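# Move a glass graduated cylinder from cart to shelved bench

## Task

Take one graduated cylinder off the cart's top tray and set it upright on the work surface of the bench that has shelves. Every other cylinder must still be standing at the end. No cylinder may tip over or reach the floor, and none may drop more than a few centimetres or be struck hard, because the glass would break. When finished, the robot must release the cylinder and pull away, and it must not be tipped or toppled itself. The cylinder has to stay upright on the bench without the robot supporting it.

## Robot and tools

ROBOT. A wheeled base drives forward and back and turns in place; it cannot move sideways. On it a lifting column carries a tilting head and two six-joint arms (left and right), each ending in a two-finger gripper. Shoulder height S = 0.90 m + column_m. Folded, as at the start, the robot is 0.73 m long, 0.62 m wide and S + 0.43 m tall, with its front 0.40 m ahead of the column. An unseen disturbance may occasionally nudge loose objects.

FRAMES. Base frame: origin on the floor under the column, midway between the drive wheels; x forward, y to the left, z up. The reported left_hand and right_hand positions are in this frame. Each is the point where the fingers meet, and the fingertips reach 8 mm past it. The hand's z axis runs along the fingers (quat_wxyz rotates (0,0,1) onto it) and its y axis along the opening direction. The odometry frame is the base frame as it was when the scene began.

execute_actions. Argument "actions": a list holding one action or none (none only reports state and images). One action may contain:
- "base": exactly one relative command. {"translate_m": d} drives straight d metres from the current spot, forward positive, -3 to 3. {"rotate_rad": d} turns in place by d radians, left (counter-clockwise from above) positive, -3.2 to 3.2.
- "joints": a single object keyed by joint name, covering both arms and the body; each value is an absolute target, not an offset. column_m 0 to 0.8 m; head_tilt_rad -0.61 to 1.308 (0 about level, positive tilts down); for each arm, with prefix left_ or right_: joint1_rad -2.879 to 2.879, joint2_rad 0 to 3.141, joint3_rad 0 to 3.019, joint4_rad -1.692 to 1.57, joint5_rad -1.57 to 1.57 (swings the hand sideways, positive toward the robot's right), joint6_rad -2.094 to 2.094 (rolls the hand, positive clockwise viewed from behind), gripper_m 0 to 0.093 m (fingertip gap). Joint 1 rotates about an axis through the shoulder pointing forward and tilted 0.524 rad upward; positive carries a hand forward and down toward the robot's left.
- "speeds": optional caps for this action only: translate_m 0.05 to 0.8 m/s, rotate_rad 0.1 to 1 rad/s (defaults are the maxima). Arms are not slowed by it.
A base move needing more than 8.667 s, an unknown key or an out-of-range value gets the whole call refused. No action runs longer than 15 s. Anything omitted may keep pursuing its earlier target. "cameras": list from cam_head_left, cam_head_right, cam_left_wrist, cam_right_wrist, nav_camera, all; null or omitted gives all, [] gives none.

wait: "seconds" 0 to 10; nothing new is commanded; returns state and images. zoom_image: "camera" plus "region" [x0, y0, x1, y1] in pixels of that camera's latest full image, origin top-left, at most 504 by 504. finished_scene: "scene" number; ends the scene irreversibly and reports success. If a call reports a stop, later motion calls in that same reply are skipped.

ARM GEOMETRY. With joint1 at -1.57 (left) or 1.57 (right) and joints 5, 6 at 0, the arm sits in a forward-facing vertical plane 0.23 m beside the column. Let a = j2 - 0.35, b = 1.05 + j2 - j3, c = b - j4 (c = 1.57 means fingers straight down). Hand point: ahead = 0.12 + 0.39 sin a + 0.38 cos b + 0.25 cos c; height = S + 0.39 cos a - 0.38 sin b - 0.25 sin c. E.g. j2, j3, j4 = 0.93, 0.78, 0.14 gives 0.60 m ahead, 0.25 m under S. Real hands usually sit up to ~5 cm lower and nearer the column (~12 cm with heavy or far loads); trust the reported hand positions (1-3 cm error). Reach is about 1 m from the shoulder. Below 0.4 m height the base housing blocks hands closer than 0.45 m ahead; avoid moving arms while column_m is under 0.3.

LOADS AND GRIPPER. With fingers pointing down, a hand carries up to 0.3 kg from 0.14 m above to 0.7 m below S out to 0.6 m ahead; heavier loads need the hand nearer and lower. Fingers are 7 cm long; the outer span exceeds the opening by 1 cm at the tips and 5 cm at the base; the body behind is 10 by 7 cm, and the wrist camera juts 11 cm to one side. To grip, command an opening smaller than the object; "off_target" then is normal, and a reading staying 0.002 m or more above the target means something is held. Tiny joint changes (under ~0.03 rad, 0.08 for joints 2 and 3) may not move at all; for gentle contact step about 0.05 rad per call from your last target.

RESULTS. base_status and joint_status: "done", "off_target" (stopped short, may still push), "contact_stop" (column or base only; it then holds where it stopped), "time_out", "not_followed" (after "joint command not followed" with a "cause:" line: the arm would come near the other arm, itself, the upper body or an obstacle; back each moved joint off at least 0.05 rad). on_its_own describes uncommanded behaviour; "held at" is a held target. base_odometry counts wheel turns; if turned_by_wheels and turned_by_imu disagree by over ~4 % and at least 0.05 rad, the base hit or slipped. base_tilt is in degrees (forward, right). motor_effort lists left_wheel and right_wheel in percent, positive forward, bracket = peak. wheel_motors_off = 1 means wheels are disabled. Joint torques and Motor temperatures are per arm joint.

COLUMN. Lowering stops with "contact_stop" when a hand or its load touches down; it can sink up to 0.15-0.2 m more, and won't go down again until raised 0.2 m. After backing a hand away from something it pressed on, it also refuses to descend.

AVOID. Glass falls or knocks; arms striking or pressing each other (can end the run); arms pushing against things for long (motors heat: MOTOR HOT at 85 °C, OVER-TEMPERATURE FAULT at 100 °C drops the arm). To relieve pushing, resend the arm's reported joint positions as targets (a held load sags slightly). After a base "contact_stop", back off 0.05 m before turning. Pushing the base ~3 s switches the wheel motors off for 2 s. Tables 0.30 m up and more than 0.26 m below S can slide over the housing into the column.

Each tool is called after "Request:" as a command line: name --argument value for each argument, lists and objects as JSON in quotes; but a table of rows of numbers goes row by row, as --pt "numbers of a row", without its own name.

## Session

Request:
execute_actions --actions '[]'

Scene clock: 0.00 s.
Joint torques (N m, as the arm reports them, + toward a larger angle): no reading
Motor temperatures (°C, as the motors report them): left_arm=[24 27 26 26 24 25] | right_arm=[24 25 25 26 24 22]
base_odometry: x=+0.000 y=+0.000 heading=+0.000 (m, m, rad; odometry frame)
turned_by_wheels: +0.000 (rad since the last result)
turned_by_imu: +0.000 (rad since the last result)
base_tilt: forward=-0.6 right=+0.0 (deg)
base_status: not commanded
joint_positions: column_m=+0.552 head_tilt_rad=+0.871 left_joint1_rad=-1.568 left_joint2_rad=+0.880 left_joint3_rad=+0.402 left_joint4_rad=-0.888 left_joint5_rad=-0.006 left_joint6_rad=+0.064 left_gripper_m=+0.094 right_joint1_rad=+1.555 right_joint2_rad=+0.876 right_joint3_rad=+0.390 right_joint4_rad=-0.958 right_joint5_rad=+0.041 right_joint6_rad=+0.070 right_gripper_m=+0.095
joint_status: not commanded
wheel_motors_off: 0
motor_effort: left_wheel=-1 right_wheel=+4 (%)
left_hand: x=+0.1536 y=+0.2263 z=+1.2401 quat_wxyz=(+0.409, -0.029, -0.912, +0.009) (m; base frame)
right_hand: x=+0.1371 y=-0.2357 z=+1.2559 quat_wxyz=(+0.443, -0.029, -0.895, +0.038) (m; base frame)
pictures: cam_head_left, cam_head_right, cam_left_wrist, cam_right_wrist, nav_camera
camera_calibration (this result's frames):
cam_head_left: T_world_to_cam=[[0.0442315, -0.998316, -0.037527, 0.114221], [-0.773993, -0.0104939, -0.633107, 1.00683], [0.631647, 0.0570489, -0.773154, 1.08395], [0, 0, 0, 1]] pos_world=[0.0895492, 0.0627555, 1.47978]
cam_head_right: T_world_to_cam=[[0.048393, -0.99824, -0.0342804, -0.00286312], [-0.774077, -0.0157918, -0.632894, 1.00739], [0.631239, 0.0571633, -0.773479, 1.08534], [0, 0, 0, 1]] pos_world=[0.0948263, -0.0489914, 1.47696]
cam_left_wrist: T_world_to_cam=[[-0.0410659, -0.998482, 0.0366952, 0.18497], [-0.115366, 0.041219, 0.992468, -1.21744], [-0.992474, 0.0365232, -0.116883, 0.414932], [0, 0, 0, 1]] pos_world=[0.278954, 0.219716, 1.24998]
cam_right_wrist: T_world_to_cam=[[-0.02462, -0.995571, 0.0907354, -0.347296], [-0.0167306, 0.0911605, 0.995696, -1.22092], [-0.999557, 0.022996, -0.0189009, 0.28959], [0, 0, 0, 1]] pos_world=[0.260484, -0.241117, 1.25265]
Images, in order (width x height): cam_head_left 672x504, cam_head_right 672x504, cam_left_wrist 504x504, cam_right_wrist 504x504, nav_camera 672x504.

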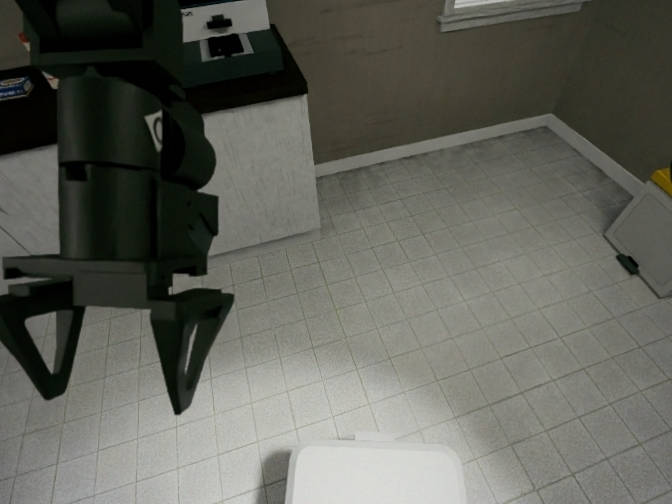

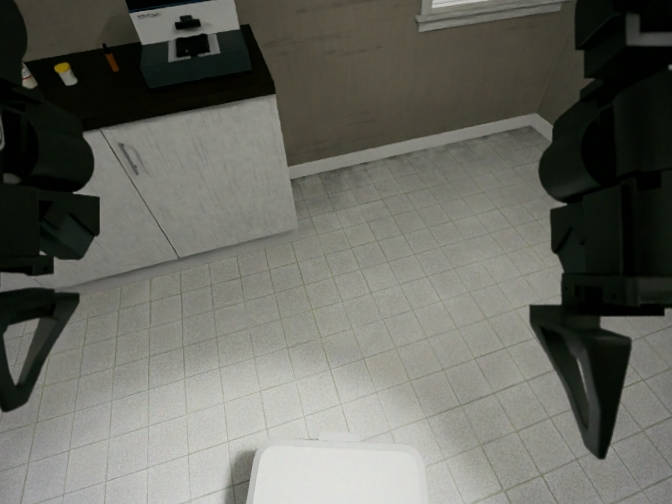

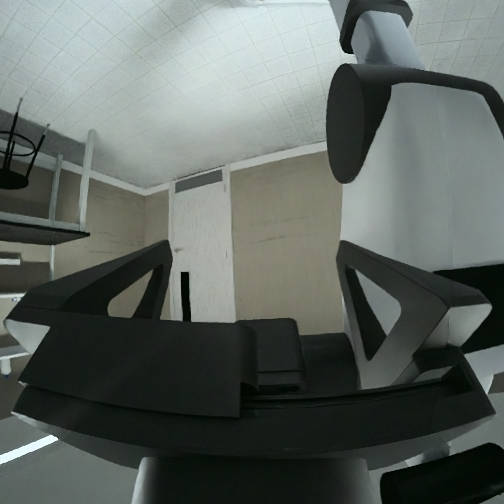

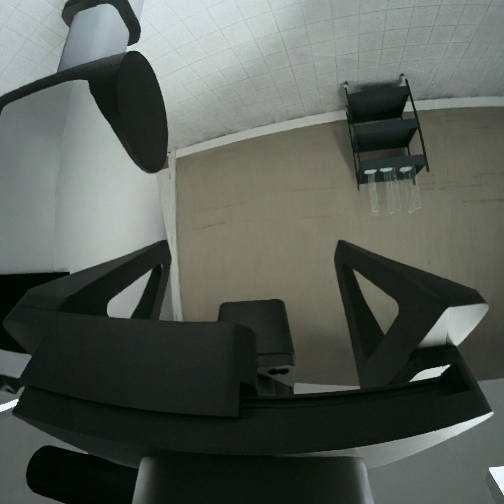

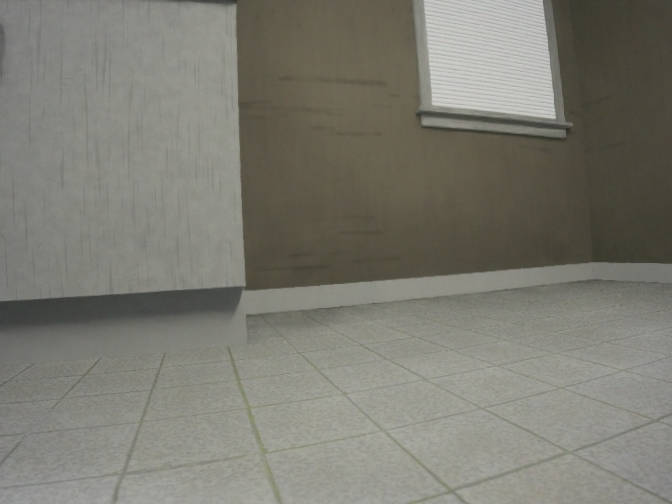

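Request:
execute_actions --actions '[{"base":{"rotate_rad":-2.5},"joints":{"head_tilt_rad":0.62}}]' --cameras '["cam_head_left","cam_head_right"]'

Scene clock: 5.33 s.
Joint torques (N m, as the arm reports them, + toward a larger angle): left_arm=[-0.82 -9.35 -0.69 -1.07  0.1  -0.06] | right_arm=[-0.28 -8.22 -1.15 -1.18  0.04  0.15]
Motor temperatures (°C, as the motors report them): left_arm=[24 27 26 26 24 25] | right_arm=[24 25 25 26 24 22]
base_odometry: x=+0.000 y=+0.000 heading=-2.499 (m, m, rad; odometry frame)
turned_by_wheels: -2.499 (rad since the last result)
turned_by_imu: -2.502 (rad since the last result)
base_tilt: forward=-0.6 right=+0.0 (deg)
base_status: done
joint_positions: column_m=+0.552 head_tilt_rad=+0.637 left_joint1_rad=-1.568 left_joint2_rad=+0.880 left_joint3_rad=+0.402 left_joint4_rad=-0.888 left_joint5_rad=-0.006 left_joint6_rad=+0.064 left_gripper_m=+0.094 right_joint1_rad=+1.555 right_joint2_rad=+0.876 right_joint3_rad=+0.390 right_joint4_rad=-0.958 right_joint5_rad=+0.041 right_joint6_rad=+0.070 right_gripper_m=+0.095
joint_status: all done
wheel_motors_off: 0
motor_effort: left_wheel=+5(36) right_wheel=-5(53) (%)
left_hand: x=+0.1536 y=+0.2263 z=+1.2401 quat_wxyz=(+0.409, -0.029, -0.912, +0.009) (m; base frame)
right_hand: x=+0.1371 y=-0.2357 z=+1.2559 quat_wxyz=(+0.443, -0.029, -0.895, +0.038) (m; base frame)
pictures: cam_head_left, cam_head_right
camera_calibration (this result's frames):
cam_head_left: T_world_to_cam=[[0.0517108, -0.998316, -0.026281, 0.0965528], [-0.606603, -0.0104939, -0.794935, 1.24732], [0.793321, 0.0570489, -0.606125, 0.819016], [0, 0, 0, 1]] pos_world=[0.10189, 0.0627555, 1.4905]
cam_head_right: T_world_to_cam=[[0.0550087, -0.99824, -0.0221601, -0.0218323], [-0.606735, -0.0157918, -0.794748, 1.24792], [0.792999, 0.0571633, -0.606535, 0.820533], [0, 0, 0, 1]] pos_world=[0.107675, -0.0489914, 1.48898]
Images, in order (width x height): cam_head_left 672x504, cam_head_right 672x504.

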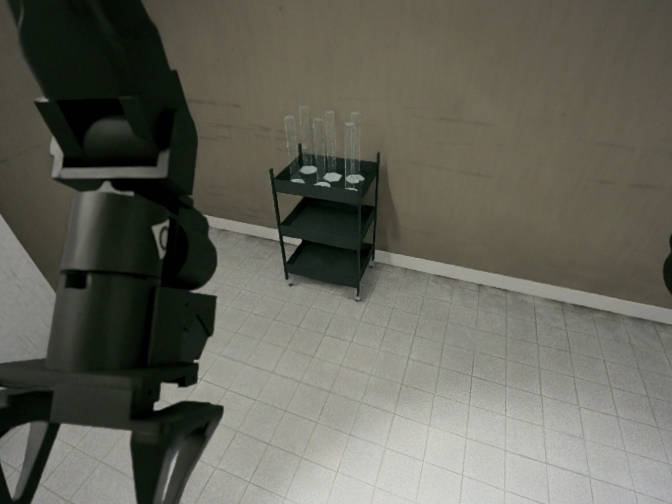

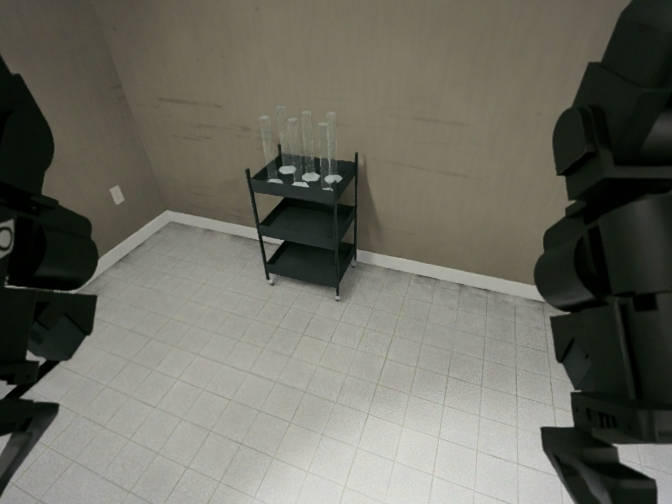

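Request:
execute_actions --actions '[{"base":{"rotate_rad":0.70}}]' --cameras '[]'

Request:
execute_actions --actions '[{"base":{"translate_m":0.82}}]' --cameras '[]'

Request:
execute_actions --actions '[{"base":{"rotate_rad":-1.0},"joints":{"head_tilt_rad":0.75,"left_joint1_rad":-1.57,"left_joint2_rad":1.15,"left_joint3_rad":1.35,"left_joint4_rad":-0.72,"left_joint5_rad":0,"left_joint6_rad":0,"left_gripper_m":0.085}}]' --cameras '["cam_head_left","cam_head_right","cam_left_wrist"]'

Scene clock: 11.60 s.
Joint torques (N m, as the arm reports them, + toward a larger angle): left_arm=[-0.8  -9.34 -0.7  -1.07  0.1  -0.06] | right_arm=[-0.23 -8.28 -1.15 -1.16  0.04  0.15]
Motor temperatures (°C, as the motors report them): left_arm=[24 27 26 26 24 25] | right_arm=[24 25 25 26 24 22]
base_odometry: x=+0.000 y=+0.000 heading=-1.800 (m, m, rad; odometry frame)
turned_by_wheels: +0.699 (rad since the last result)
turned_by_imu: +0.702 (rad since the last result)
base_tilt: forward=-0.5 right=+0.0 (deg)
base_status: done
joint_positions: column_m=+0.552 head_tilt_rad=+0.637 left_joint1_rad=-1.568 left_joint2_rad=+0.880 left_joint3_rad=+0.402 left_joint4_rad=-0.888 left_joint5_rad=-0.006 left_joint6_rad=+0.064 left_gripper_m=+0.094 right_joint1_rad=+1.555 right_joint2_rad=+0.876 right_joint3_rad=+0.390 right_joint4_rad=-0.958 right_joint5_rad=+0.041 right_joint6_rad=+0.070 right_gripper_m=+0.095
joint_status: not commanded
wheel_motors_off: 0
motor_effort: left_wheel=-6(22) right_wheel=+6(27) (%)
left_hand: x=+0.1536 y=+0.2263 z=+1.2401 quat_wxyz=(+0.409, -0.029, -0.912, +0.009) (m; base frame)
right_hand: x=+0.1371 y=-0.2357 z=+1.2559 quat_wxyz=(+0.443, -0.029, -0.895, +0.038) (m; base frame)
pictures: none
No camera images: the call's "cameras" was empty. Leave "cameras" out to get every camera's image.

Scene clock: 14.63 s.
Joint torques (N m, as the arm reports them, + toward a larger angle): left_arm=[-0.82 -9.32 -0.77 -1.07  0.1  -0.05] | right_arm=[-0.35 -8.22 -1.19 -1.16  0.05  0.15]
Motor temperatures (°C, as the motors report them): left_arm=[24 27 26 26 24 25] | right_arm=[24 25 25 26 24 22]
base_odometry: x=-0.187 y=-0.798 heading=-1.801 (m, m, rad; odometry frame)
turned_by_wheels: -0.001 (rad since the last result)
turned_by_imu: +0.000 (rad since the last result)
base_tilt: forward=-0.5 right=+0.0 (deg)
base_status: done
joint_positions: column_m=+0.552 head_tilt_rad=+0.637 left_joint1_rad=-1.568 left_joint2_rad=+0.880 left_joint3_rad=+0.403 left_joint4_rad=-0.888 left_joint5_rad=-0.006 left_joint6_rad=+0.064 left_gripper_m=+0.094 right_joint1_rad=+1.555 right_joint2_rad=+0.875 right_joint3_rad=+0.391 right_joint4_rad=-0.958 right_joint5_rad=+0.041 right_joint6_rad=+0.070 right_gripper_m=+0.095
joint_status: not commanded
wheel_motors_off: 0
motor_effort: left_wheel=-1(47) right_wheel=+0(67) (%)
left_hand: x=+0.1543 y=+0.2263 z=+1.2399 quat_wxyz=(+0.408, -0.029, -0.912, +0.009) (m; base frame)
right_hand: x=+0.1376 y=-0.2357 z=+1.2558 quat_wxyz=(+0.443, -0.029, -0.895, +0.038) (m; base frame)
pictures: none
No camera images: the call's "cameras" was empty. Leave "cameras" out to get every camera's image.

Scene clock: 17.23 s.
Joint torques (N m, as the arm reports them, + toward a larger angle): left_arm=[ -1.08 -21.14   6.79   0.34   0.12  -0.14] | right_arm=[-0.3  -8.22 -1.19 -1.17  0.04  0.15]
Motor temperatures (°C, as the motors report them): left_arm=[24 27 26 26 24 25] | right_arm=[24 25 25 26 24 22]
base_odometry: x=-0.187 y=-0.798 heading=-2.800 (m, m, rad; odometry frame)
turned_by_wheels: -0.999 (rad since the last result)
turned_by_imu: -0.999 (rad since the last result)
base_tilt: forward=-0.6 right=+0.0 (deg)
base_status: done
joint_positions: column_m=+0.552 head_tilt_rad=+0.752 left_joint1_rad=-1.568 left_joint2_rad=+1.151 left_joint3_rad=+1.346 left_joint4_rad=-0.721 left_joint5_rad=-0.001 left_joint6_rad=+0.008 left_gripper_m=+0.085 right_joint1_rad=+1.555 right_joint2_rad=+0.875 right_joint3_rad=+0.391 right_joint4_rad=-0.958 right_joint5_rad=+0.041 right_joint6_rad=+0.070 right_gripper_m=+0.095
joint_status: all done
wheel_motors_off: 0
motor_effort: left_wheel=+4(37) right_wheel=-6(56) (%)
left_hand: x=+0.6518 y=+0.2262 z=+1.1871 quat_wxyz=(+0.001, -0.003, -1.000, -0.002) (m; base frame)
right_hand: x=+0.1376 y=-0.2357 z=+1.2558 quat_wxyz=(+0.443, -0.029, -0.895, +0.038) (m; base frame)
pictures: cam_head_left, cam_head_right, cam_left_wrist
camera_calibration (this result's frames):
cam_head_left: T_world_to_cam=[[0.0483625, -0.998316, -0.0320275, 0.105557], [-0.693612, -0.0104939, -0.720273, 1.13685], [0.718724, 0.0570489, -0.692951, 0.956266], [0, 0, 0, 1]] pos_world=[0.0961366, 0.0627555, 1.48487]
cam_head_right: T_world_to_cam=[[0.0521105, -0.99824, -0.0283112, -0.0122283], [-0.693721, -0.0157918, -0.720071, 1.13743], [0.718357, 0.0571633, -0.693322, 0.957724], [0, 0, 0, 1]] pos_world=[0.10171, -0.0489914, 1.4827]
cam_left_wrist: T_world_to_cam=[[-0.0000664989, -0.999997, -0.00246252, 0.227354], [-0.817301, -0.00136458, 0.576209, -0.146001], [-0.576211, 0.00205094, -0.817299, 1.47108], [0, 0, 0, 1]] pos_world=[0.728342, 0.224137, 1.287]
Images, in order (width x height): cam_head_left 672x504, cam_head_right 672x504, cam_left_wrist 504x504.

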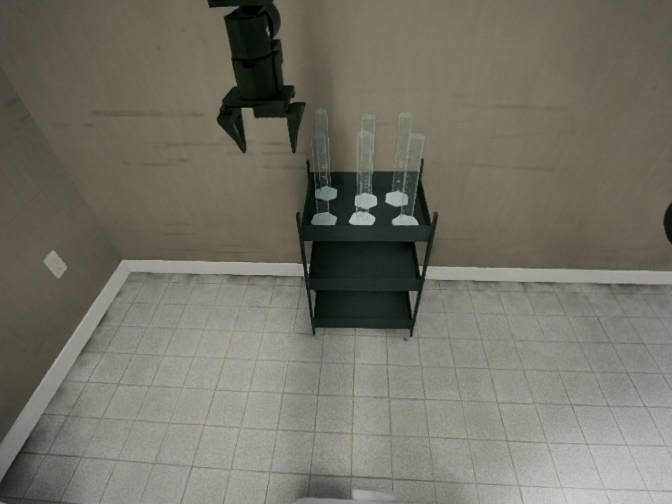

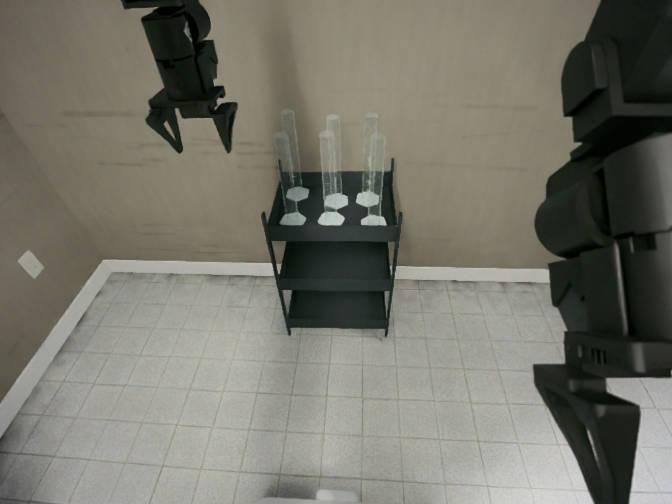

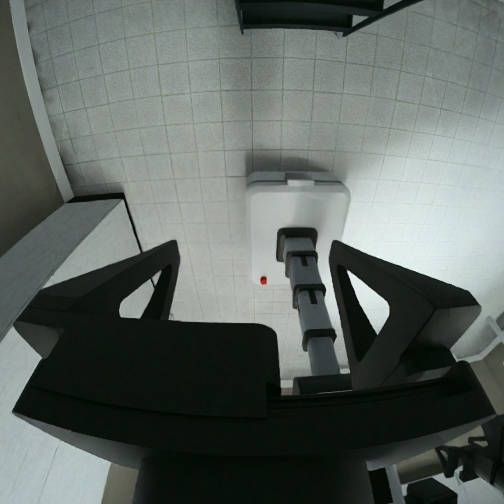

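Request:
execute_actions --actions '[{"base":{"translate_m":0.48},"joints":{"head_tilt_rad":0.85},"speeds":{"translate_m":0.4}}]' --cameras '[]'

Request:
execute_actions --actions '[{"base":{"rotate_rad":-0.05},"joints":{"column_m":0.47}}]' --cameras '["cam_head_left","cam_head_right","cam_left_wrist"]'

Scene clock: 22.37 s.
Joint torques (N m, as the arm reports them, + toward a larger angle): left_arm=[ -1.07 -20.89   7.09   0.33   0.13  -0.14] | right_arm=[-0.37 -8.19 -1.14 -1.17  0.05  0.16]
Motor temperatures (°C, as the motors report them): left_arm=[24 27 26 26 24 25] | right_arm=[24 25 25 26 24 22]
base_odometry: x=-0.639 y=-0.959 heading=-2.801 (m, m, rad; odometry frame)
turned_by_wheels: +0.000 (rad since the last result)
turned_by_imu: +0.001 (rad since the last result)
base_tilt: forward=-0.6 right=+0.0 (deg)
base_status: done
joint_positions: column_m=+0.552 head_tilt_rad=+0.852 left_joint1_rad=-1.568 left_joint2_rad=+1.151 left_joint3_rad=+1.343 left_joint4_rad=-0.721 left_joint5_rad=-0.001 left_joint6_rad=+0.008 left_gripper_m=+0.085 right_joint1_rad=+1.555 right_joint2_rad=+0.875 right_joint3_rad=+0.389 right_joint4_rad=-0.958 right_joint5_rad=+0.041 right_joint6_rad=+0.070 right_gripper_m=+0.095
joint_status: all done
wheel_motors_off: 0
motor_effort: left_wheel=+0(52) right_wheel=+1(52) (%)
left_hand: x=+0.6502 y=+0.2262 z=+1.1863 quat_wxyz=(+0.003, -0.003, -1.000, -0.002) (m; base frame)
right_hand: x=+0.1369 y=-0.2357 z=+1.2560 quat_wxyz=(+0.443, -0.029, -0.895, +0.038) (m; base frame)
pictures: none
No camera images: the call's "cameras" was empty. Leave "cameras" out to get every camera's image.

Scene clock: 24.00 s.
Joint torques (N m, as the arm reports them, + toward a larger angle): left_arm=[ -1.09 -21.16   7.1    0.33   0.11  -0.14] | right_arm=[-0.28 -8.18 -1.15 -1.19  0.04  0.14]
Motor temperatures (°C, as the motors report them): left_arm=[24 27 26 26 24 25] | right_arm=[24 25 25 26 24 22]
base_odometry: x=-0.639 y=-0.959 heading=-2.849 (m, m, rad; odometry frame)
turned_by_wheels: -0.048 (rad since the last result)
turned_by_imu: -0.047 (rad since the last result)
base_tilt: forward=-0.6 right=+0.1 (deg)
base_status: done
joint_positions: column_m=+0.470 head_tilt_rad=+0.852 left_joint1_rad=-1.568 left_joint2_rad=+1.151 left_joint3_rad=+1.343 left_joint4_rad=-0.721 left_joint5_rad=-0.001 left_joint6_rad=+0.008 left_gripper_m=+0.085 right_joint1_rad=+1.555 right_joint2_rad=+0.875 right_joint3_rad=+0.389 right_joint4_rad=-0.958 right_joint5_rad=+0.041 right_joint6_rad=+0.070 right_gripper_m=+0.095
joint_status: all done
wheel_motors_off: 0
motor_effort: left_wheel=+4(45) right_wheel=-1(49) (%)
left_hand: x=+0.6502 y=+0.2260 z=+1.1046 quat_wxyz=(+0.003, -0.003, -1.000, -0.001) (m; base frame)
right_hand: x=+0.1369 y=-0.2357 z=+1.1742 quat_wxyz=(+0.443, -0.029, -0.895, +0.038) (m; base frame)
pictures: cam_head_left, cam_head_right, cam_left_wrist
camera_calibration (this result's frames):
cam_head_left: T_world_to_cam=[[0.0449343, -0.998316, -0.0366825, 0.109888], [-0.761864, -0.0104939, -0.647652, 0.975645], [0.646177, 0.0570489, -0.761053, 1.0024], [0, 0, 0, 1]] pos_world=[0.0906406, 0.0627555, 1.39879]
cam_head_right: T_world_to_cam=[[0.0490335, -0.99824, -0.0333578, -0.00704088], [-0.761952, -0.0157918, -0.647441, 0.976228], [0.645775, 0.0571633, -0.761385, 1.00378], [0, 0, 0, 1]] pos_world=[0.09597, -0.0489914, 1.39608]
cam_left_wrist: T_world_to_cam=[[-0.000257029, -0.999998, -0.0021275, 0.226708], [-0.815539, -0.00102157, 0.578701, -0.103767], [-0.578702, 0.0018838, -0.815537, 1.40242], [0, 0, 0, 1]] pos_world=[0.727017, 0.223959, 1.20426]
Images, in order (width x height): cam_head_left 672x504, cam_head_right 672x504, cam_left_wrist 504x504.

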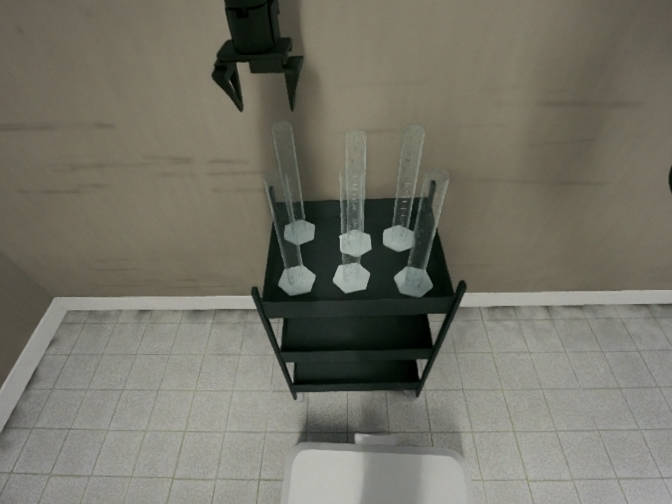

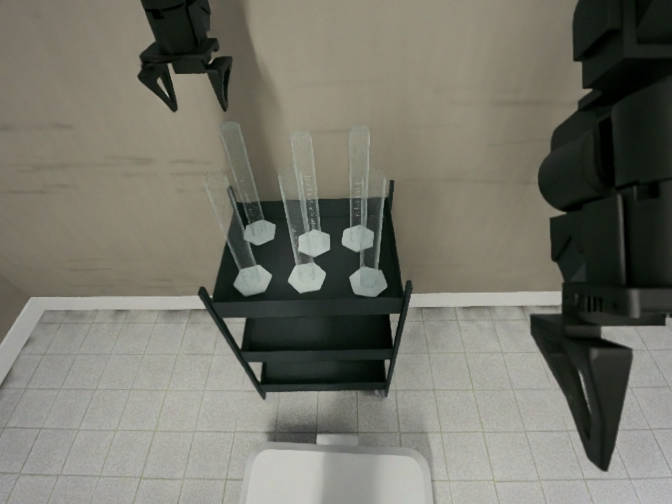

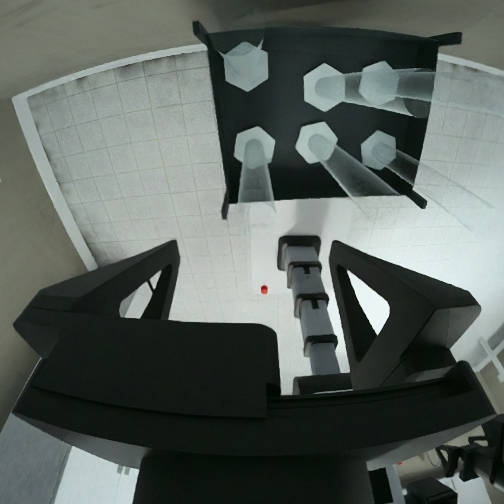

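Request:
execute_actions --actions '[{"base":{"translate_m":-0.03},"joints":{"column_m":0.39},"speeds":{"translate_m":0.1}}]' --cameras '["cam_head_left","cam_left_wrist"]'

Request:
zoom_image --camera "cam_left_wrist" --region '[150,120,370,300]'

Scene clock: 27.73 s.
Joint torques (N m, as the arm reports them, + toward a larger angle): left_arm=[ -1.06 -21.     7.24   0.33   0.11  -0.14] | right_arm=[-0.29 -8.19 -1.01 -1.17  0.04  0.15]
Motor temperatures (°C, as the motors report them): left_arm=[24 28 27 26 24 25] | right_arm=[24 25 25 26 24 22]
base_odometry: x=-0.611 y=-0.950 heading=-2.847 (m, m, rad; odometry frame)
turned_by_wheels: +0.002 (rad since the last result)
turned_by_imu: +0.002 (rad since the last result)
base_tilt: forward=-0.6 right=+0.0 (deg)
base_status: done
joint_positions: column_m=+0.390 head_tilt_rad=+0.852 left_joint1_rad=-1.568 left_joint2_rad=+1.151 left_joint3_rad=+1.341 left_joint4_rad=-0.721 left_joint5_rad=-0.001 left_joint6_rad=+0.008 left_gripper_m=+0.085 right_joint1_rad=+1.555 right_joint2_rad=+0.874 right_joint3_rad=+0.388 right_joint4_rad=-0.958 right_joint5_rad=+0.041 right_joint6_rad=+0.070 right_gripper_m=+0.095
joint_status: all done
wheel_motors_off: 0
motor_effort: left_wheel=+2(33) right_wheel=-2(67) (%)
left_hand: x=+0.6492 y=+0.2260 z=+1.0241 quat_wxyz=(+0.004, -0.003, -1.000, -0.001) (m; base frame)
right_hand: x=+0.1365 y=-0.2357 z=+1.0945 quat_wxyz=(+0.443, -0.029, -0.895, +0.038) (m; base frame)
pictures: cam_head_left, cam_left_wrist
camera_calibration (this result's frames):
cam_head_left: T_world_to_cam=[[0.0449269, -0.998316, -0.0366916, 0.106967], [-0.761995, -0.0104939, -0.647498, 0.923635], [0.646023, 0.0570489, -0.761183, 0.941716], [0, 0, 0, 1]] pos_world=[0.090629, 0.0627555, 1.3188]
cam_left_wrist: T_world_to_cam=[[-0.000256892, -0.999998, -0.00212459, 0.226533], [-0.814434, -0.00102359, 0.580255, -0.0603434], [-0.580256, 0.0018794, -0.814432, 1.33609], [0, 0, 0, 1]] pos_world=[0.726188, 0.223959, 1.12365]
Images, in order (width x height): cam_head_left 672x504, cam_left_wrist 504x504.

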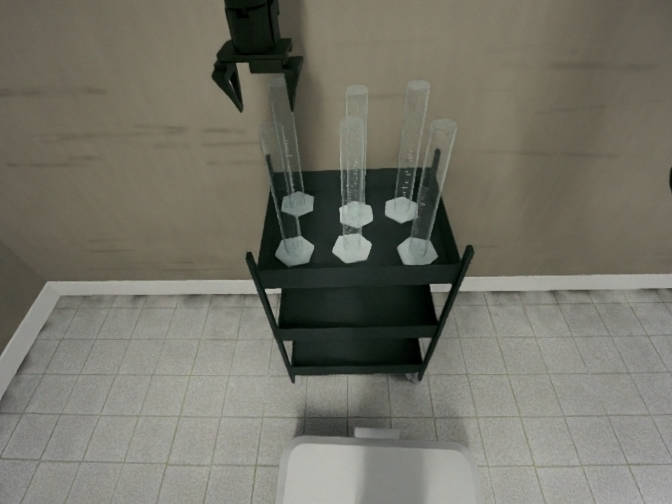

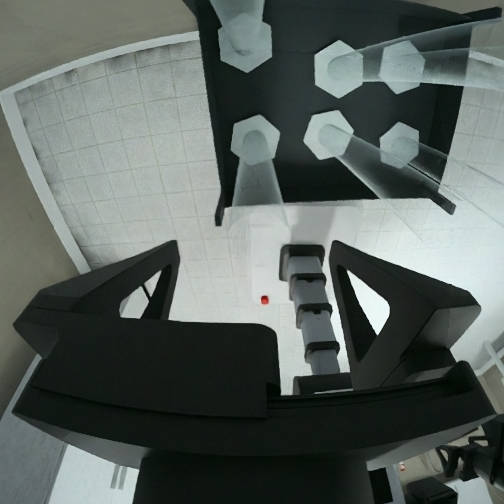

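Region (150, 120, 370, 300) of cam_left_wrist's 504x504 image, scaled by 2.291, with more detail than that image has; it fills the top 412 rows of this view, and the rest is white.

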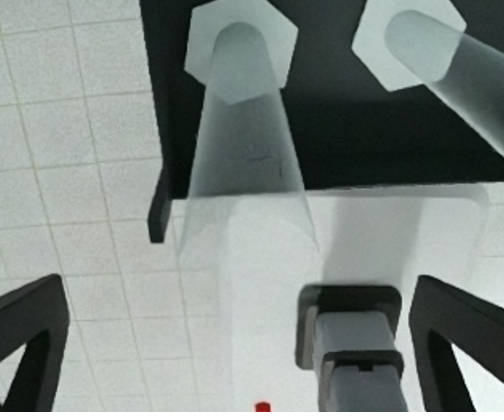

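Request:
execute_actions --actions '[{"joints":{"column_m":0.335}}]' --cameras '["cam_left_wrist","cam_head_left"]'

Request:
zoom_image --camera "cam_left_wrist" --region '[150,150,370,330]'

Scene clock: 30.63 s.
Joint torques (N m, as the arm reports them, + toward a larger angle): left_arm=[ -1.09 -21.     7.23   0.33   0.11  -0.15] | right_arm=[-0.3  -8.14 -1.02 -1.2   0.04  0.15]
Motor temperatures (°C, as the motors report them): left_arm=[24 28 27 26 24 25] | right_arm=[24 25 25 26 24 22]
base_odometry: x=-0.611 y=-0.950 heading=-2.847 (m, m, rad; odometry frame)
turned_by_wheels: +0.000 (rad since the last result)
turned_by_imu: +0.001 (rad since the last result)
base_tilt: forward=-0.5 right=+0.0 (deg)
base_status: not commanded
joint_positions: column_m=+0.335 head_tilt_rad=+0.852 left_joint1_rad=-1.568 left_joint2_rad=+1.151 left_joint3_rad=+1.341 left_joint4_rad=-0.721 left_joint5_rad=-0.001 left_joint6_rad=+0.008 left_gripper_m=+0.085 right_joint1_rad=+1.555 right_joint2_rad=+0.874 right_joint3_rad=+0.388 right_joint4_rad=-0.958 right_joint5_rad=+0.041 right_joint6_rad=+0.070 right_gripper_m=+0.095
joint_status: all done
wheel_motors_off: 0
motor_effort: left_wheel=+6(5) right_wheel=-2(2) (%)
left_hand: x=+0.6492 y=+0.2260 z=+0.9691 quat_wxyz=(+0.004, -0.003, -1.000, -0.001) (m; base frame)
right_hand: x=+0.1365 y=-0.2357 z=+1.0395 quat_wxyz=(+0.443, -0.029, -0.895, +0.038) (m; base frame)
pictures: cam_head_left, cam_left_wrist
camera_calibration (this result's frames):
cam_head_left: T_world_to_cam=[[0.0449269, -0.998316, -0.0366916, 0.104949], [-0.761995, -0.0104939, -0.647498, 0.888027], [0.646023, 0.0570489, -0.761183, 0.899856], [0, 0, 0, 1]] pos_world=[0.090629, 0.0627555, 1.2638]
cam_left_wrist: T_world_to_cam=[[-0.000256892, -0.999998, -0.00212459, 0.226416], [-0.814434, -0.00102359, 0.580255, -0.0284334], [-0.580256, 0.0018794, -0.814432, 1.2913], [0, 0, 0, 1]] pos_world=[0.726188, 0.223959, 1.06866]
Images, in order (width x height): cam_head_left 672x504, cam_left_wrist 504x504.

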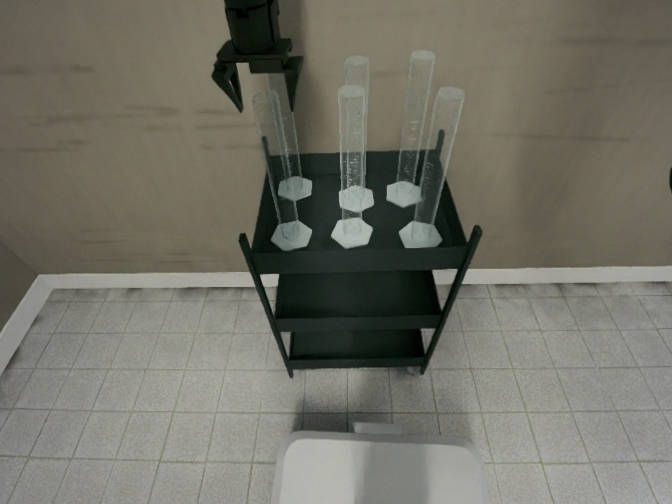

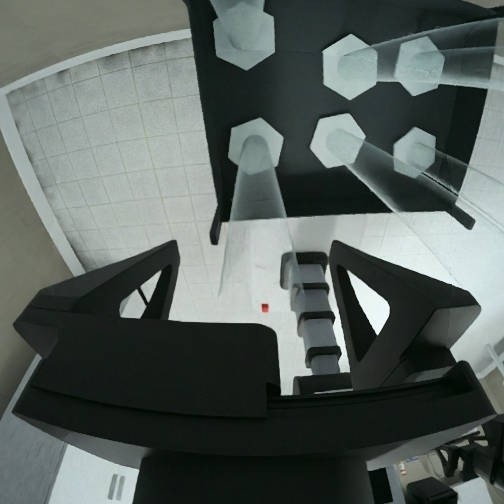

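Region (150, 150, 370, 330) of cam_left_wrist's 504x504 image, scaled by 2.291, with more detail than that image has; it fills the top 412 rows of this view, and the rest is white.

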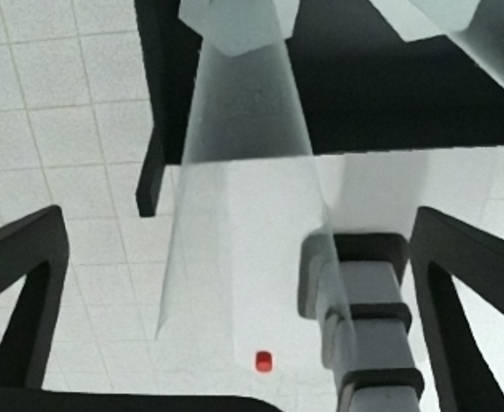

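Request:
execute_actions --actions '[{"joints":{"column_m":0.325}}]' --cameras '[]'

Request:
execute_actions --actions '[{"joints":{"left_gripper_m":0.048}}]' --cameras '[]'

Request:
execute_actions --actions '[{"joints":{"left_gripper_m":0.025}}]' --cameras '[]'

Request:
execute_actions --actions '[{"joints":{"column_m":0.40}}]' --cameras '["cam_left_wrist","cam_head_left"]'

Scene clock: 35.60 s.
Joint torques (N m, as the arm reports them, + toward a larger angle): left_arm=[ -1.07 -20.98   7.25   0.32   0.11  -0.14] | right_arm=[-0.44 -8.07 -0.99 -1.18  0.05  0.15]
Motor temperatures (°C, as the motors report them): left_arm=[24 28 27 26 24 25] | right_arm=[24 25 25 26 24 22]
base_odometry: x=-0.611 y=-0.950 heading=-2.847 (m, m, rad; odometry frame)
turned_by_wheels: +0.000 (rad since the last result)
turned_by_imu: +0.001 (rad since the last result)
base_tilt: forward=-0.6 right=+0.0 (deg)
base_status: not commanded
joint_positions: column_m=+0.325 head_tilt_rad=+0.852 left_joint1_rad=-1.568 left_joint2_rad=+1.151 left_joint3_rad=+1.341 left_joint4_rad=-0.721 left_joint5_rad=-0.001 left_joint6_rad=+0.008 left_gripper_m=+0.085 right_joint1_rad=+1.555 right_joint2_rad=+0.874 right_joint3_rad=+0.388 right_joint4_rad=-0.958 right_joint5_rad=+0.041 right_joint6_rad=+0.070 right_gripper_m=+0.095
joint_status: all done
wheel_motors_off: 0
motor_effort: left_wheel=+4(3) right_wheel=-2(3) (%)
left_hand: x=+0.6492 y=+0.2260 z=+0.9591 quat_wxyz=(+0.004, -0.003, -1.000, -0.001) (m; base frame)
right_hand: x=+0.1365 y=-0.2357 z=+1.0294 quat_wxyz=(+0.443, -0.029, -0.895, +0.038) (m; base frame)
pictures: none
No camera images: the call's "cameras" was empty. Leave "cameras" out to get every camera's image.

Scene clock: 36.17 s.
Joint torques (N m, as the arm reports them, + toward a larger angle): left_arm=[ -1.21 -21.02   7.25   0.33   0.1   -0.14] | right_arm=[-0.3  -8.13 -1.05 -1.17  0.05  0.15]
Motor temperatures (°C, as the motors report them): left_arm=[24 28 27 26 24 25] | right_arm=[24 25 25 26 24 22]
base_odometry: x=-0.611 y=-0.950 heading=-2.847 (m, m, rad; odometry frame)
turned_by_wheels: +0.000 (rad since the last result)
turned_by_imu: +0.000 (rad since the last result)
base_tilt: forward=-0.6 right=+0.1 (deg)
base_status: not commanded
joint_positions: column_m=+0.325 head_tilt_rad=+0.852 left_joint1_rad=-1.568 left_joint2_rad=+1.151 left_joint3_rad=+1.341 left_joint4_rad=-0.721 left_joint5_rad=+0.000 left_joint6_rad=+0.008 left_gripper_m=+0.048 right_joint1_rad=+1.555 right_joint2_rad=+0.874 right_joint3_rad=+0.388 right_joint4_rad=-0.958 right_joint5_rad=+0.041 right_joint6_rad=+0.070 right_gripper_m=+0.095
joint_status: all done
wheel_motors_off: 0
motor_effort: left_wheel=+4(2) right_wheel=-2(2) (%)
left_hand: x=+0.6492 y=+0.2259 z=+0.9591 quat_wxyz=(+0.004, -0.003, -1.000, -0.001) (m; base frame)
right_hand: x=+0.1365 y=-0.2357 z=+1.0294 quat_wxyz=(+0.443, -0.029, -0.895, +0.038) (m; base frame)
pictures: none
No camera images: the call's "cameras" was empty. Leave "cameras" out to get every camera's image.

Scene clock: 36.67 s.
Joint torques (N m, as the arm reports them, + toward a larger angle): left_arm=[ -1.07 -21.     7.21   0.33   0.09  -0.14] | right_arm=[-0.28 -8.17 -1.02 -1.18  0.04  0.15]
Motor temperatures (°C, as the motors report them): left_arm=[24 28 27 26 24 25] | right_arm=[24 25 25 26 24 22]
base_odometry: x=-0.611 y=-0.950 heading=-2.847 (m, m, rad; odometry frame)
turned_by_wheels: +0.000 (rad since the last result)
turned_by_imu: +0.000 (rad since the last result)
base_tilt: forward=-0.6 right=+0.0 (deg)
base_status: not commanded
joint_positions: column_m=+0.325 head_tilt_rad=+0.852 left_joint1_rad=-1.568 left_joint2_rad=+1.151 left_joint3_rad=+1.341 left_joint4_rad=-0.721 left_joint5_rad=+0.000 left_joint6_rad=+0.008 left_gripper_m=+0.042 right_joint1_rad=+1.555 right_joint2_rad=+0.874 right_joint3_rad=+0.388 right_joint4_rad=-0.958 right_joint5_rad=+0.041 right_joint6_rad=+0.070 right_gripper_m=+0.095
joint_status: left_gripper_m off_target (ended at +0.042, target +0.025)
wheel_motors_off: 0
motor_effort: left_wheel=+2(3) right_wheel=-3(2) (%)
left_hand: x=+0.6492 y=+0.2258 z=+0.9591 quat_wxyz=(+0.004, -0.003, -1.000, -0.001) (m; base frame)
right_hand: x=+0.1365 y=-0.2357 z=+1.0294 quat_wxyz=(+0.443, -0.029, -0.895, +0.038) (m; base frame)
pictures: none
No camera images: the call's "cameras" was empty. Leave "cameras" out to get every camera's image.

Scene clock: 38.23 s.
Joint torques (N m, as the arm reports them, + toward a larger angle): left_arm=[ -1.03 -21.13   7.3    0.35   0.09  -0.14] | right_arm=[-0.33 -8.13 -1.01 -1.18  0.04  0.15]
Motor temperatures (°C, as the motors report them): left_arm=[24 28 27 26 24 25] | right_arm=[24 25 25 26 24 22]
base_odometry: x=-0.611 y=-0.950 heading=-2.847 (m, m, rad; odometry frame)
turned_by_wheels: +0.000 (rad since the last result)
turned_by_imu: +0.000 (rad since the last result)
base_tilt: forward=-0.6 right=+0.0 (deg)
base_status: not commanded
joint_positions: column_m=+0.400 head_tilt_rad=+0.852 left_joint1_rad=-1.568 left_joint2_rad=+1.152 left_joint3_rad=+1.340 left_joint4_rad=-0.721 left_joint5_rad=+0.000 left_joint6_rad=+0.008 left_gripper_m=+0.042 right_joint1_rad=+1.555 right_joint2_rad=+0.874 right_joint3_rad=+0.388 right_joint4_rad=-0.958 right_joint5_rad=+0.041 right_joint6_rad=+0.070 right_gripper_m=+0.095
joint_status: all done
wheel_motors_off: 0
motor_effort: left_wheel=+5(3) right_wheel=-3(2) (%)
left_hand: x=+0.6489 y=+0.2258 z=+1.0337 quat_wxyz=(+0.004, -0.003, -1.000, -0.001) (m; base frame)
right_hand: x=+0.1365 y=-0.2357 z=+1.1043 quat_wxyz=(+0.443, -0.029, -0.895, +0.038) (m; base frame)
pictures: cam_head_left, cam_left_wrist
camera_calibration (this result's frames):
cam_head_left: T_world_to_cam=[[0.0449269, -0.998316, -0.0366916, 0.107329], [-0.761995, -0.0104939, -0.647498, 0.930017], [0.646023, 0.0570489, -0.761183, 0.949219], [0, 0, 0, 1]] pos_world=[0.090629, 0.0627555, 1.32865]
cam_left_wrist: T_world_to_cam=[[-0.000250317, -0.999999, -0.0013605, 0.225628], [-0.813991, -0.000586529, 0.580877, -0.0671689], [-0.580877, 0.00125284, -0.813991, 1.34379], [0, 0, 0, 1]] pos_world=[0.725957, 0.223905, 1.13316]
Images, in order (width x height): cam_head_left 672x504, cam_left_wrist 504x504.

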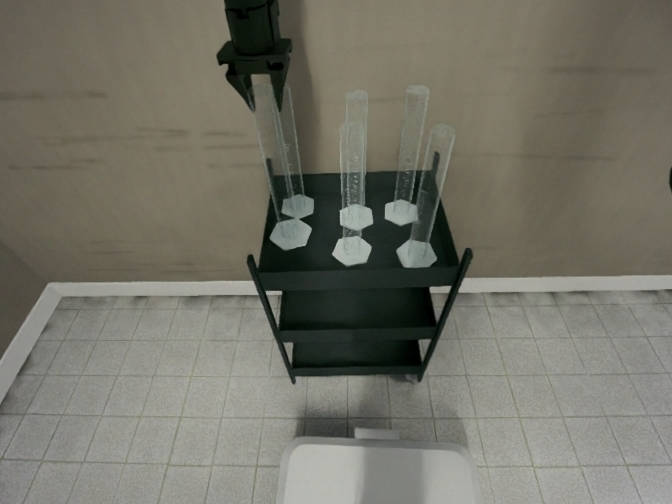

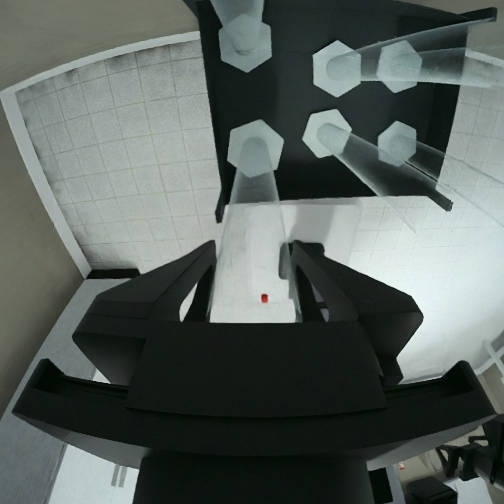

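Request:
execute_actions --actions '[{"joints":{"column_m":0.62,"head_tilt_rad":0.5}}]' --cameras '[]'

Request:
execute_actions --actions '[{"base":{"translate_m":-0.7},"speeds":{"translate_m":0.3}}]' --cameras '[]'

Request:
execute_actions --actions '[{"base":{"rotate_rad":-1.2},"speeds":{"rotate_rad":0.4}}]' --cameras '["cam_head_left","cam_head_right"]'

Scene clock: 45.87 s.
Joint torques (N m, as the arm reports them, + toward a larger angle): left_arm=[ -1.09 -21.03   7.2    0.33   0.09  -0.14] | right_arm=[-0.29 -8.05 -1.04 -1.19  0.05  0.16]
Motor temperatures (°C, as the motors report them): left_arm=[24 28 27 26 24 25] | right_arm=[24 25 25 26 24 22]
base_odometry: x=-0.611 y=-0.950 heading=-2.847 (m, m, rad; odometry frame)
turned_by_wheels: +0.000 (rad since the last result)
turned_by_imu: +0.002 (rad since the last result)
base_tilt: forward=-0.6 right=+0.0 (deg)
base_status: not commanded
joint_positions: column_m=+0.620 head_tilt_rad=+0.518 left_joint1_rad=-1.568 left_joint2_rad=+1.152 left_joint3_rad=+1.340 left_joint4_rad=-0.721 left_joint5_rad=+0.000 left_joint6_rad=+0.008 left_gripper_m=+0.042 right_joint1_rad=+1.555 right_joint2_rad=+0.874 right_joint3_rad=+0.388 right_joint4_rad=-0.958 right_joint5_rad=+0.041 right_joint6_rad=+0.070 right_gripper_m=+0.095
joint_status: all done
wheel_motors_off: 0
motor_effort: left_wheel=+4(7) right_wheel=-2(3) (%)
left_hand: x=+0.6489 y=+0.2258 z=+1.2537 quat_wxyz=(+0.004, -0.003, -1.000, -0.001) (m; base frame)
right_hand: x=+0.1365 y=-0.2357 z=+1.3243 quat_wxyz=(+0.443, -0.029, -0.895, +0.038) (m; base frame)
pictures: none
No camera images: the call's "cameras" was empty. Leave "cameras" out to get every camera's image.

Scene clock: 49.47 s.
Joint torques (N m, as the arm reports them, + toward a larger angle): left_arm=[ -1.04 -20.99   7.56   0.28   0.1   -0.14] | right_arm=[-0.23 -8.03 -0.99 -1.19  0.04  0.15]
Motor temperatures (°C, as the motors report them): left_arm=[24 28 27 26 24 25] | right_arm=[24 25 25 26 24 22]
base_odometry: x=+0.059 y=-0.747 heading=-2.848 (m, m, rad; odometry frame)
turned_by_wheels: +0.000 (rad since the last result)
turned_by_imu: +0.000 (rad since the last result)
base_tilt: forward=-0.6 right=+0.0 (deg)
base_status: done
joint_positions: column_m=+0.620 head_tilt_rad=+0.518 left_joint1_rad=-1.568 left_joint2_rad=+1.152 left_joint3_rad=+1.337 left_joint4_rad=-0.721 left_joint5_rad=+0.000 left_joint6_rad=+0.008 left_gripper_m=+0.042 right_joint1_rad=+1.555 right_joint2_rad=+0.874 right_joint3_rad=+0.387 right_joint4_rad=-0.958 right_joint5_rad=+0.041 right_joint6_rad=+0.070 right_gripper_m=+0.095
joint_status: not commanded
wheel_motors_off: 0
motor_effort: left_wheel=+0(45) right_wheel=+1(76) (%)
left_hand: x=+0.6472 y=+0.2259 z=+1.2529 quat_wxyz=(+0.006, -0.003, -1.000, -0.001) (m; base frame)
right_hand: x=+0.1359 y=-0.2357 z=+1.3245 quat_wxyz=(+0.444, -0.029, -0.895, +0.038) (m; base frame)
pictures: none
No camera images: the call's "cameras" was empty. Leave "cameras" out to get every camera's image.

Scene clock: 53.43 s.
Joint torques (N m, as the arm reports them, + toward a larger angle): left_arm=[ -1.07 -21.03   7.51   0.31   0.07  -0.14] | right_arm=[-0.32 -8.09 -0.94 -1.17  0.05  0.15]
Motor temperatures (°C, as the motors report them): left_arm=[24 28 27 26 24 25] | right_arm=[24 25 25 26 24 22]
base_odometry: x=+0.059 y=-0.747 heading=+2.236 (m, m, rad; odometry frame)
turned_by_wheels: -1.199 (rad since the last result)
turned_by_imu: -1.199 (rad since the last result)
base_tilt: forward=-0.6 right=+0.0 (deg)
base_status: done
joint_positions: column_m=+0.620 head_tilt_rad=+0.518 left_joint1_rad=-1.568 left_joint2_rad=+1.152 left_joint3_rad=+1.337 left_joint4_rad=-0.721 left_joint5_rad=+0.000 left_joint6_rad=+0.008 left_gripper_m=+0.042 right_joint1_rad=+1.555 right_joint2_rad=+0.874 right_joint3_rad=+0.387 right_joint4_rad=-0.958 right_joint5_rad=+0.041 right_joint6_rad=+0.070 right_gripper_m=+0.095
joint_status: not commanded
wheel_motors_off: 0
motor_effort: left_wheel=+4(47) right_wheel=-6(52) (%)
left_hand: x=+0.6472 y=+0.2258 z=+1.2529 quat_wxyz=(+0.006, -0.003, -1.000, -0.001) (m; base frame)
right_hand: x=+0.1359 y=-0.2357 z=+1.3245 quat_wxyz=(+0.444, -0.029, -0.895, +0.038) (m; base frame)
pictures: cam_head_left, cam_head_right
camera_calibration (this result's frames):
cam_head_left: T_world_to_cam=[[0.0544786, -0.998316, -0.0199194, 0.0879885], [-0.507359, -0.0104939, -0.861671, 1.40367], [0.860011, 0.0570489, -0.507077, 0.697909], [0, 0, 0, 1]] pos_world=[0.107164, 0.0627555, 1.56515]
cam_head_right: T_world_to_cam=[[0.0572609, -0.99824, -0.0154342, -0.0312365], [-0.507512, -0.0157918, -0.8615, 1.40429], [0.85974, 0.0571633, -0.507523, 0.699509], [0, 0, 0, 1]] pos_world=[0.113089, -0.0489914, 1.56433]
Images, in order (width x height): cam_head_left 672x504, cam_head_right 672x504.

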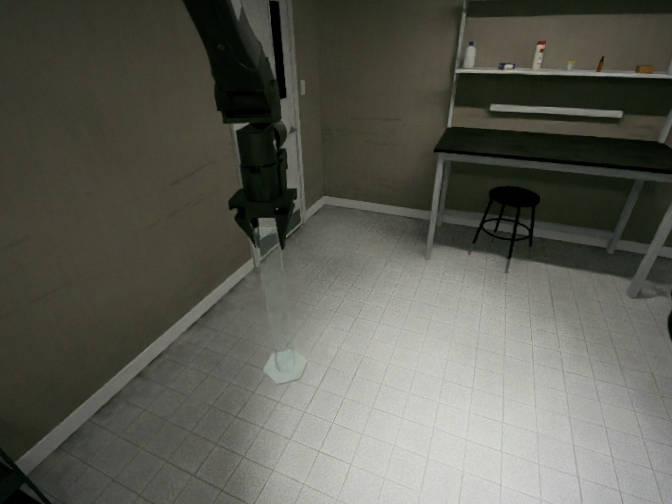

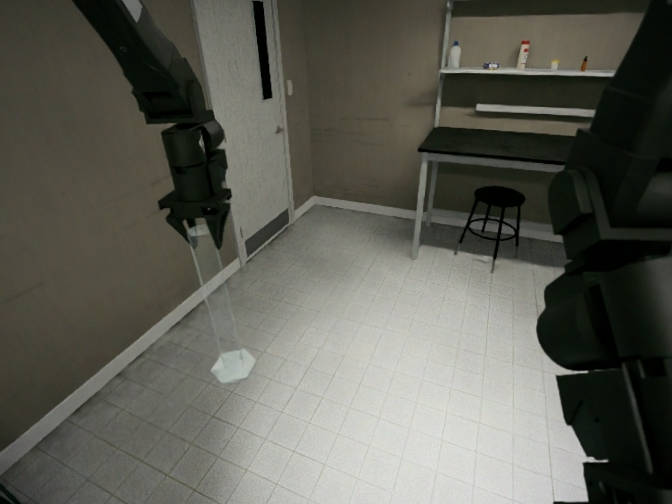

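Request:
execute_actions --actions '[{"base":{"rotate_rad":-0.905},"joints":{"column_m":0.7},"speeds":{"rotate_rad":0.4}}]' --cameras '["cam_head_left","cam_head_right"]'

Scene clock: 61.27 s.
Joint torques (N m, as the arm reports them, + toward a larger angle): left_arm=[ -1.2  -21.13   7.5    0.32   0.09  -0.14] | right_arm=[-0.28 -8.08 -0.99 -1.18  0.04  0.16]
Motor temperatures (°C, as the motors report them): left_arm=[24 28 27 26 24 25] | right_arm=[24 25 25 26 24 22]
base_odometry: x=+0.059 y=-0.747 heading=+1.332 (m, m, rad; odometry frame)
turned_by_wheels: -0.904 (rad since the last result)
turned_by_imu: -0.905 (rad since the last result)
base_tilt: forward=-0.6 right=+0.0 (deg)
base_status: done
joint_positions: column_m=+0.700 head_tilt_rad=+0.518 left_joint1_rad=-1.568 left_joint2_rad=+1.152 left_joint3_rad=+1.337 left_joint4_rad=-0.721 left_joint5_rad=+0.000 left_joint6_rad=+0.008 left_gripper_m=+0.042 right_joint1_rad=+1.555 right_joint2_rad=+0.874 right_joint3_rad=+0.387 right_joint4_rad=-0.958 right_joint5_rad=+0.041 right_joint6_rad=+0.070 right_gripper_m=+0.095
joint_status: all done
wheel_motors_off: 0
motor_effort: left_wheel=+4(30) right_wheel=-6(33) (%)
left_hand: x=+0.6472 y=+0.2258 z=+1.3329 quat_wxyz=(+0.006, -0.003, -1.000, -0.001) (m; base frame)
right_hand: x=+0.1359 y=-0.2357 z=+1.4045 quat_wxyz=(+0.444, -0.029, -0.895, +0.038) (m; base frame)
pictures: cam_head_left, cam_head_right
camera_calibration (this result's frames):
cam_head_left: T_world_to_cam=[[0.0544789, -0.998316, -0.0199185, 0.0895806], [-0.507345, -0.0104939, -0.861679, 1.47262], [0.860019, 0.0570489, -0.507063, 0.738452], [0, 0, 0, 1]] pos_world=[0.107165, 0.0627555, 1.64515]
cam_head_right: T_world_to_cam=[[0.0572612, -0.99824, -0.0154333, -0.0300033], [-0.507498, -0.0157918, -0.861508, 1.47323], [0.859748, 0.0571633, -0.507509, 0.740086], [0, 0, 0, 1]] pos_world=[0.11309, -0.0489914, 1.64433]
Images, in order (width x height): cam_head_left 672x504, cam_head_right 672x504.

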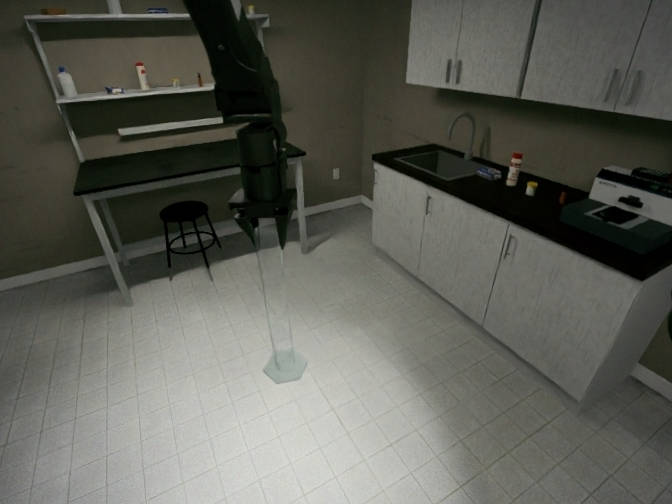

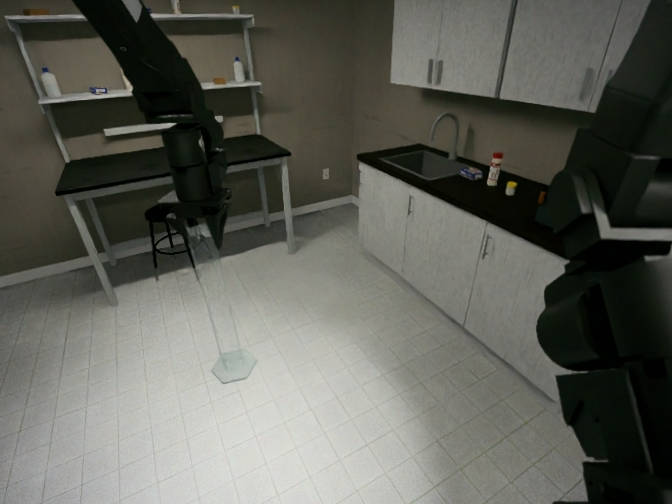

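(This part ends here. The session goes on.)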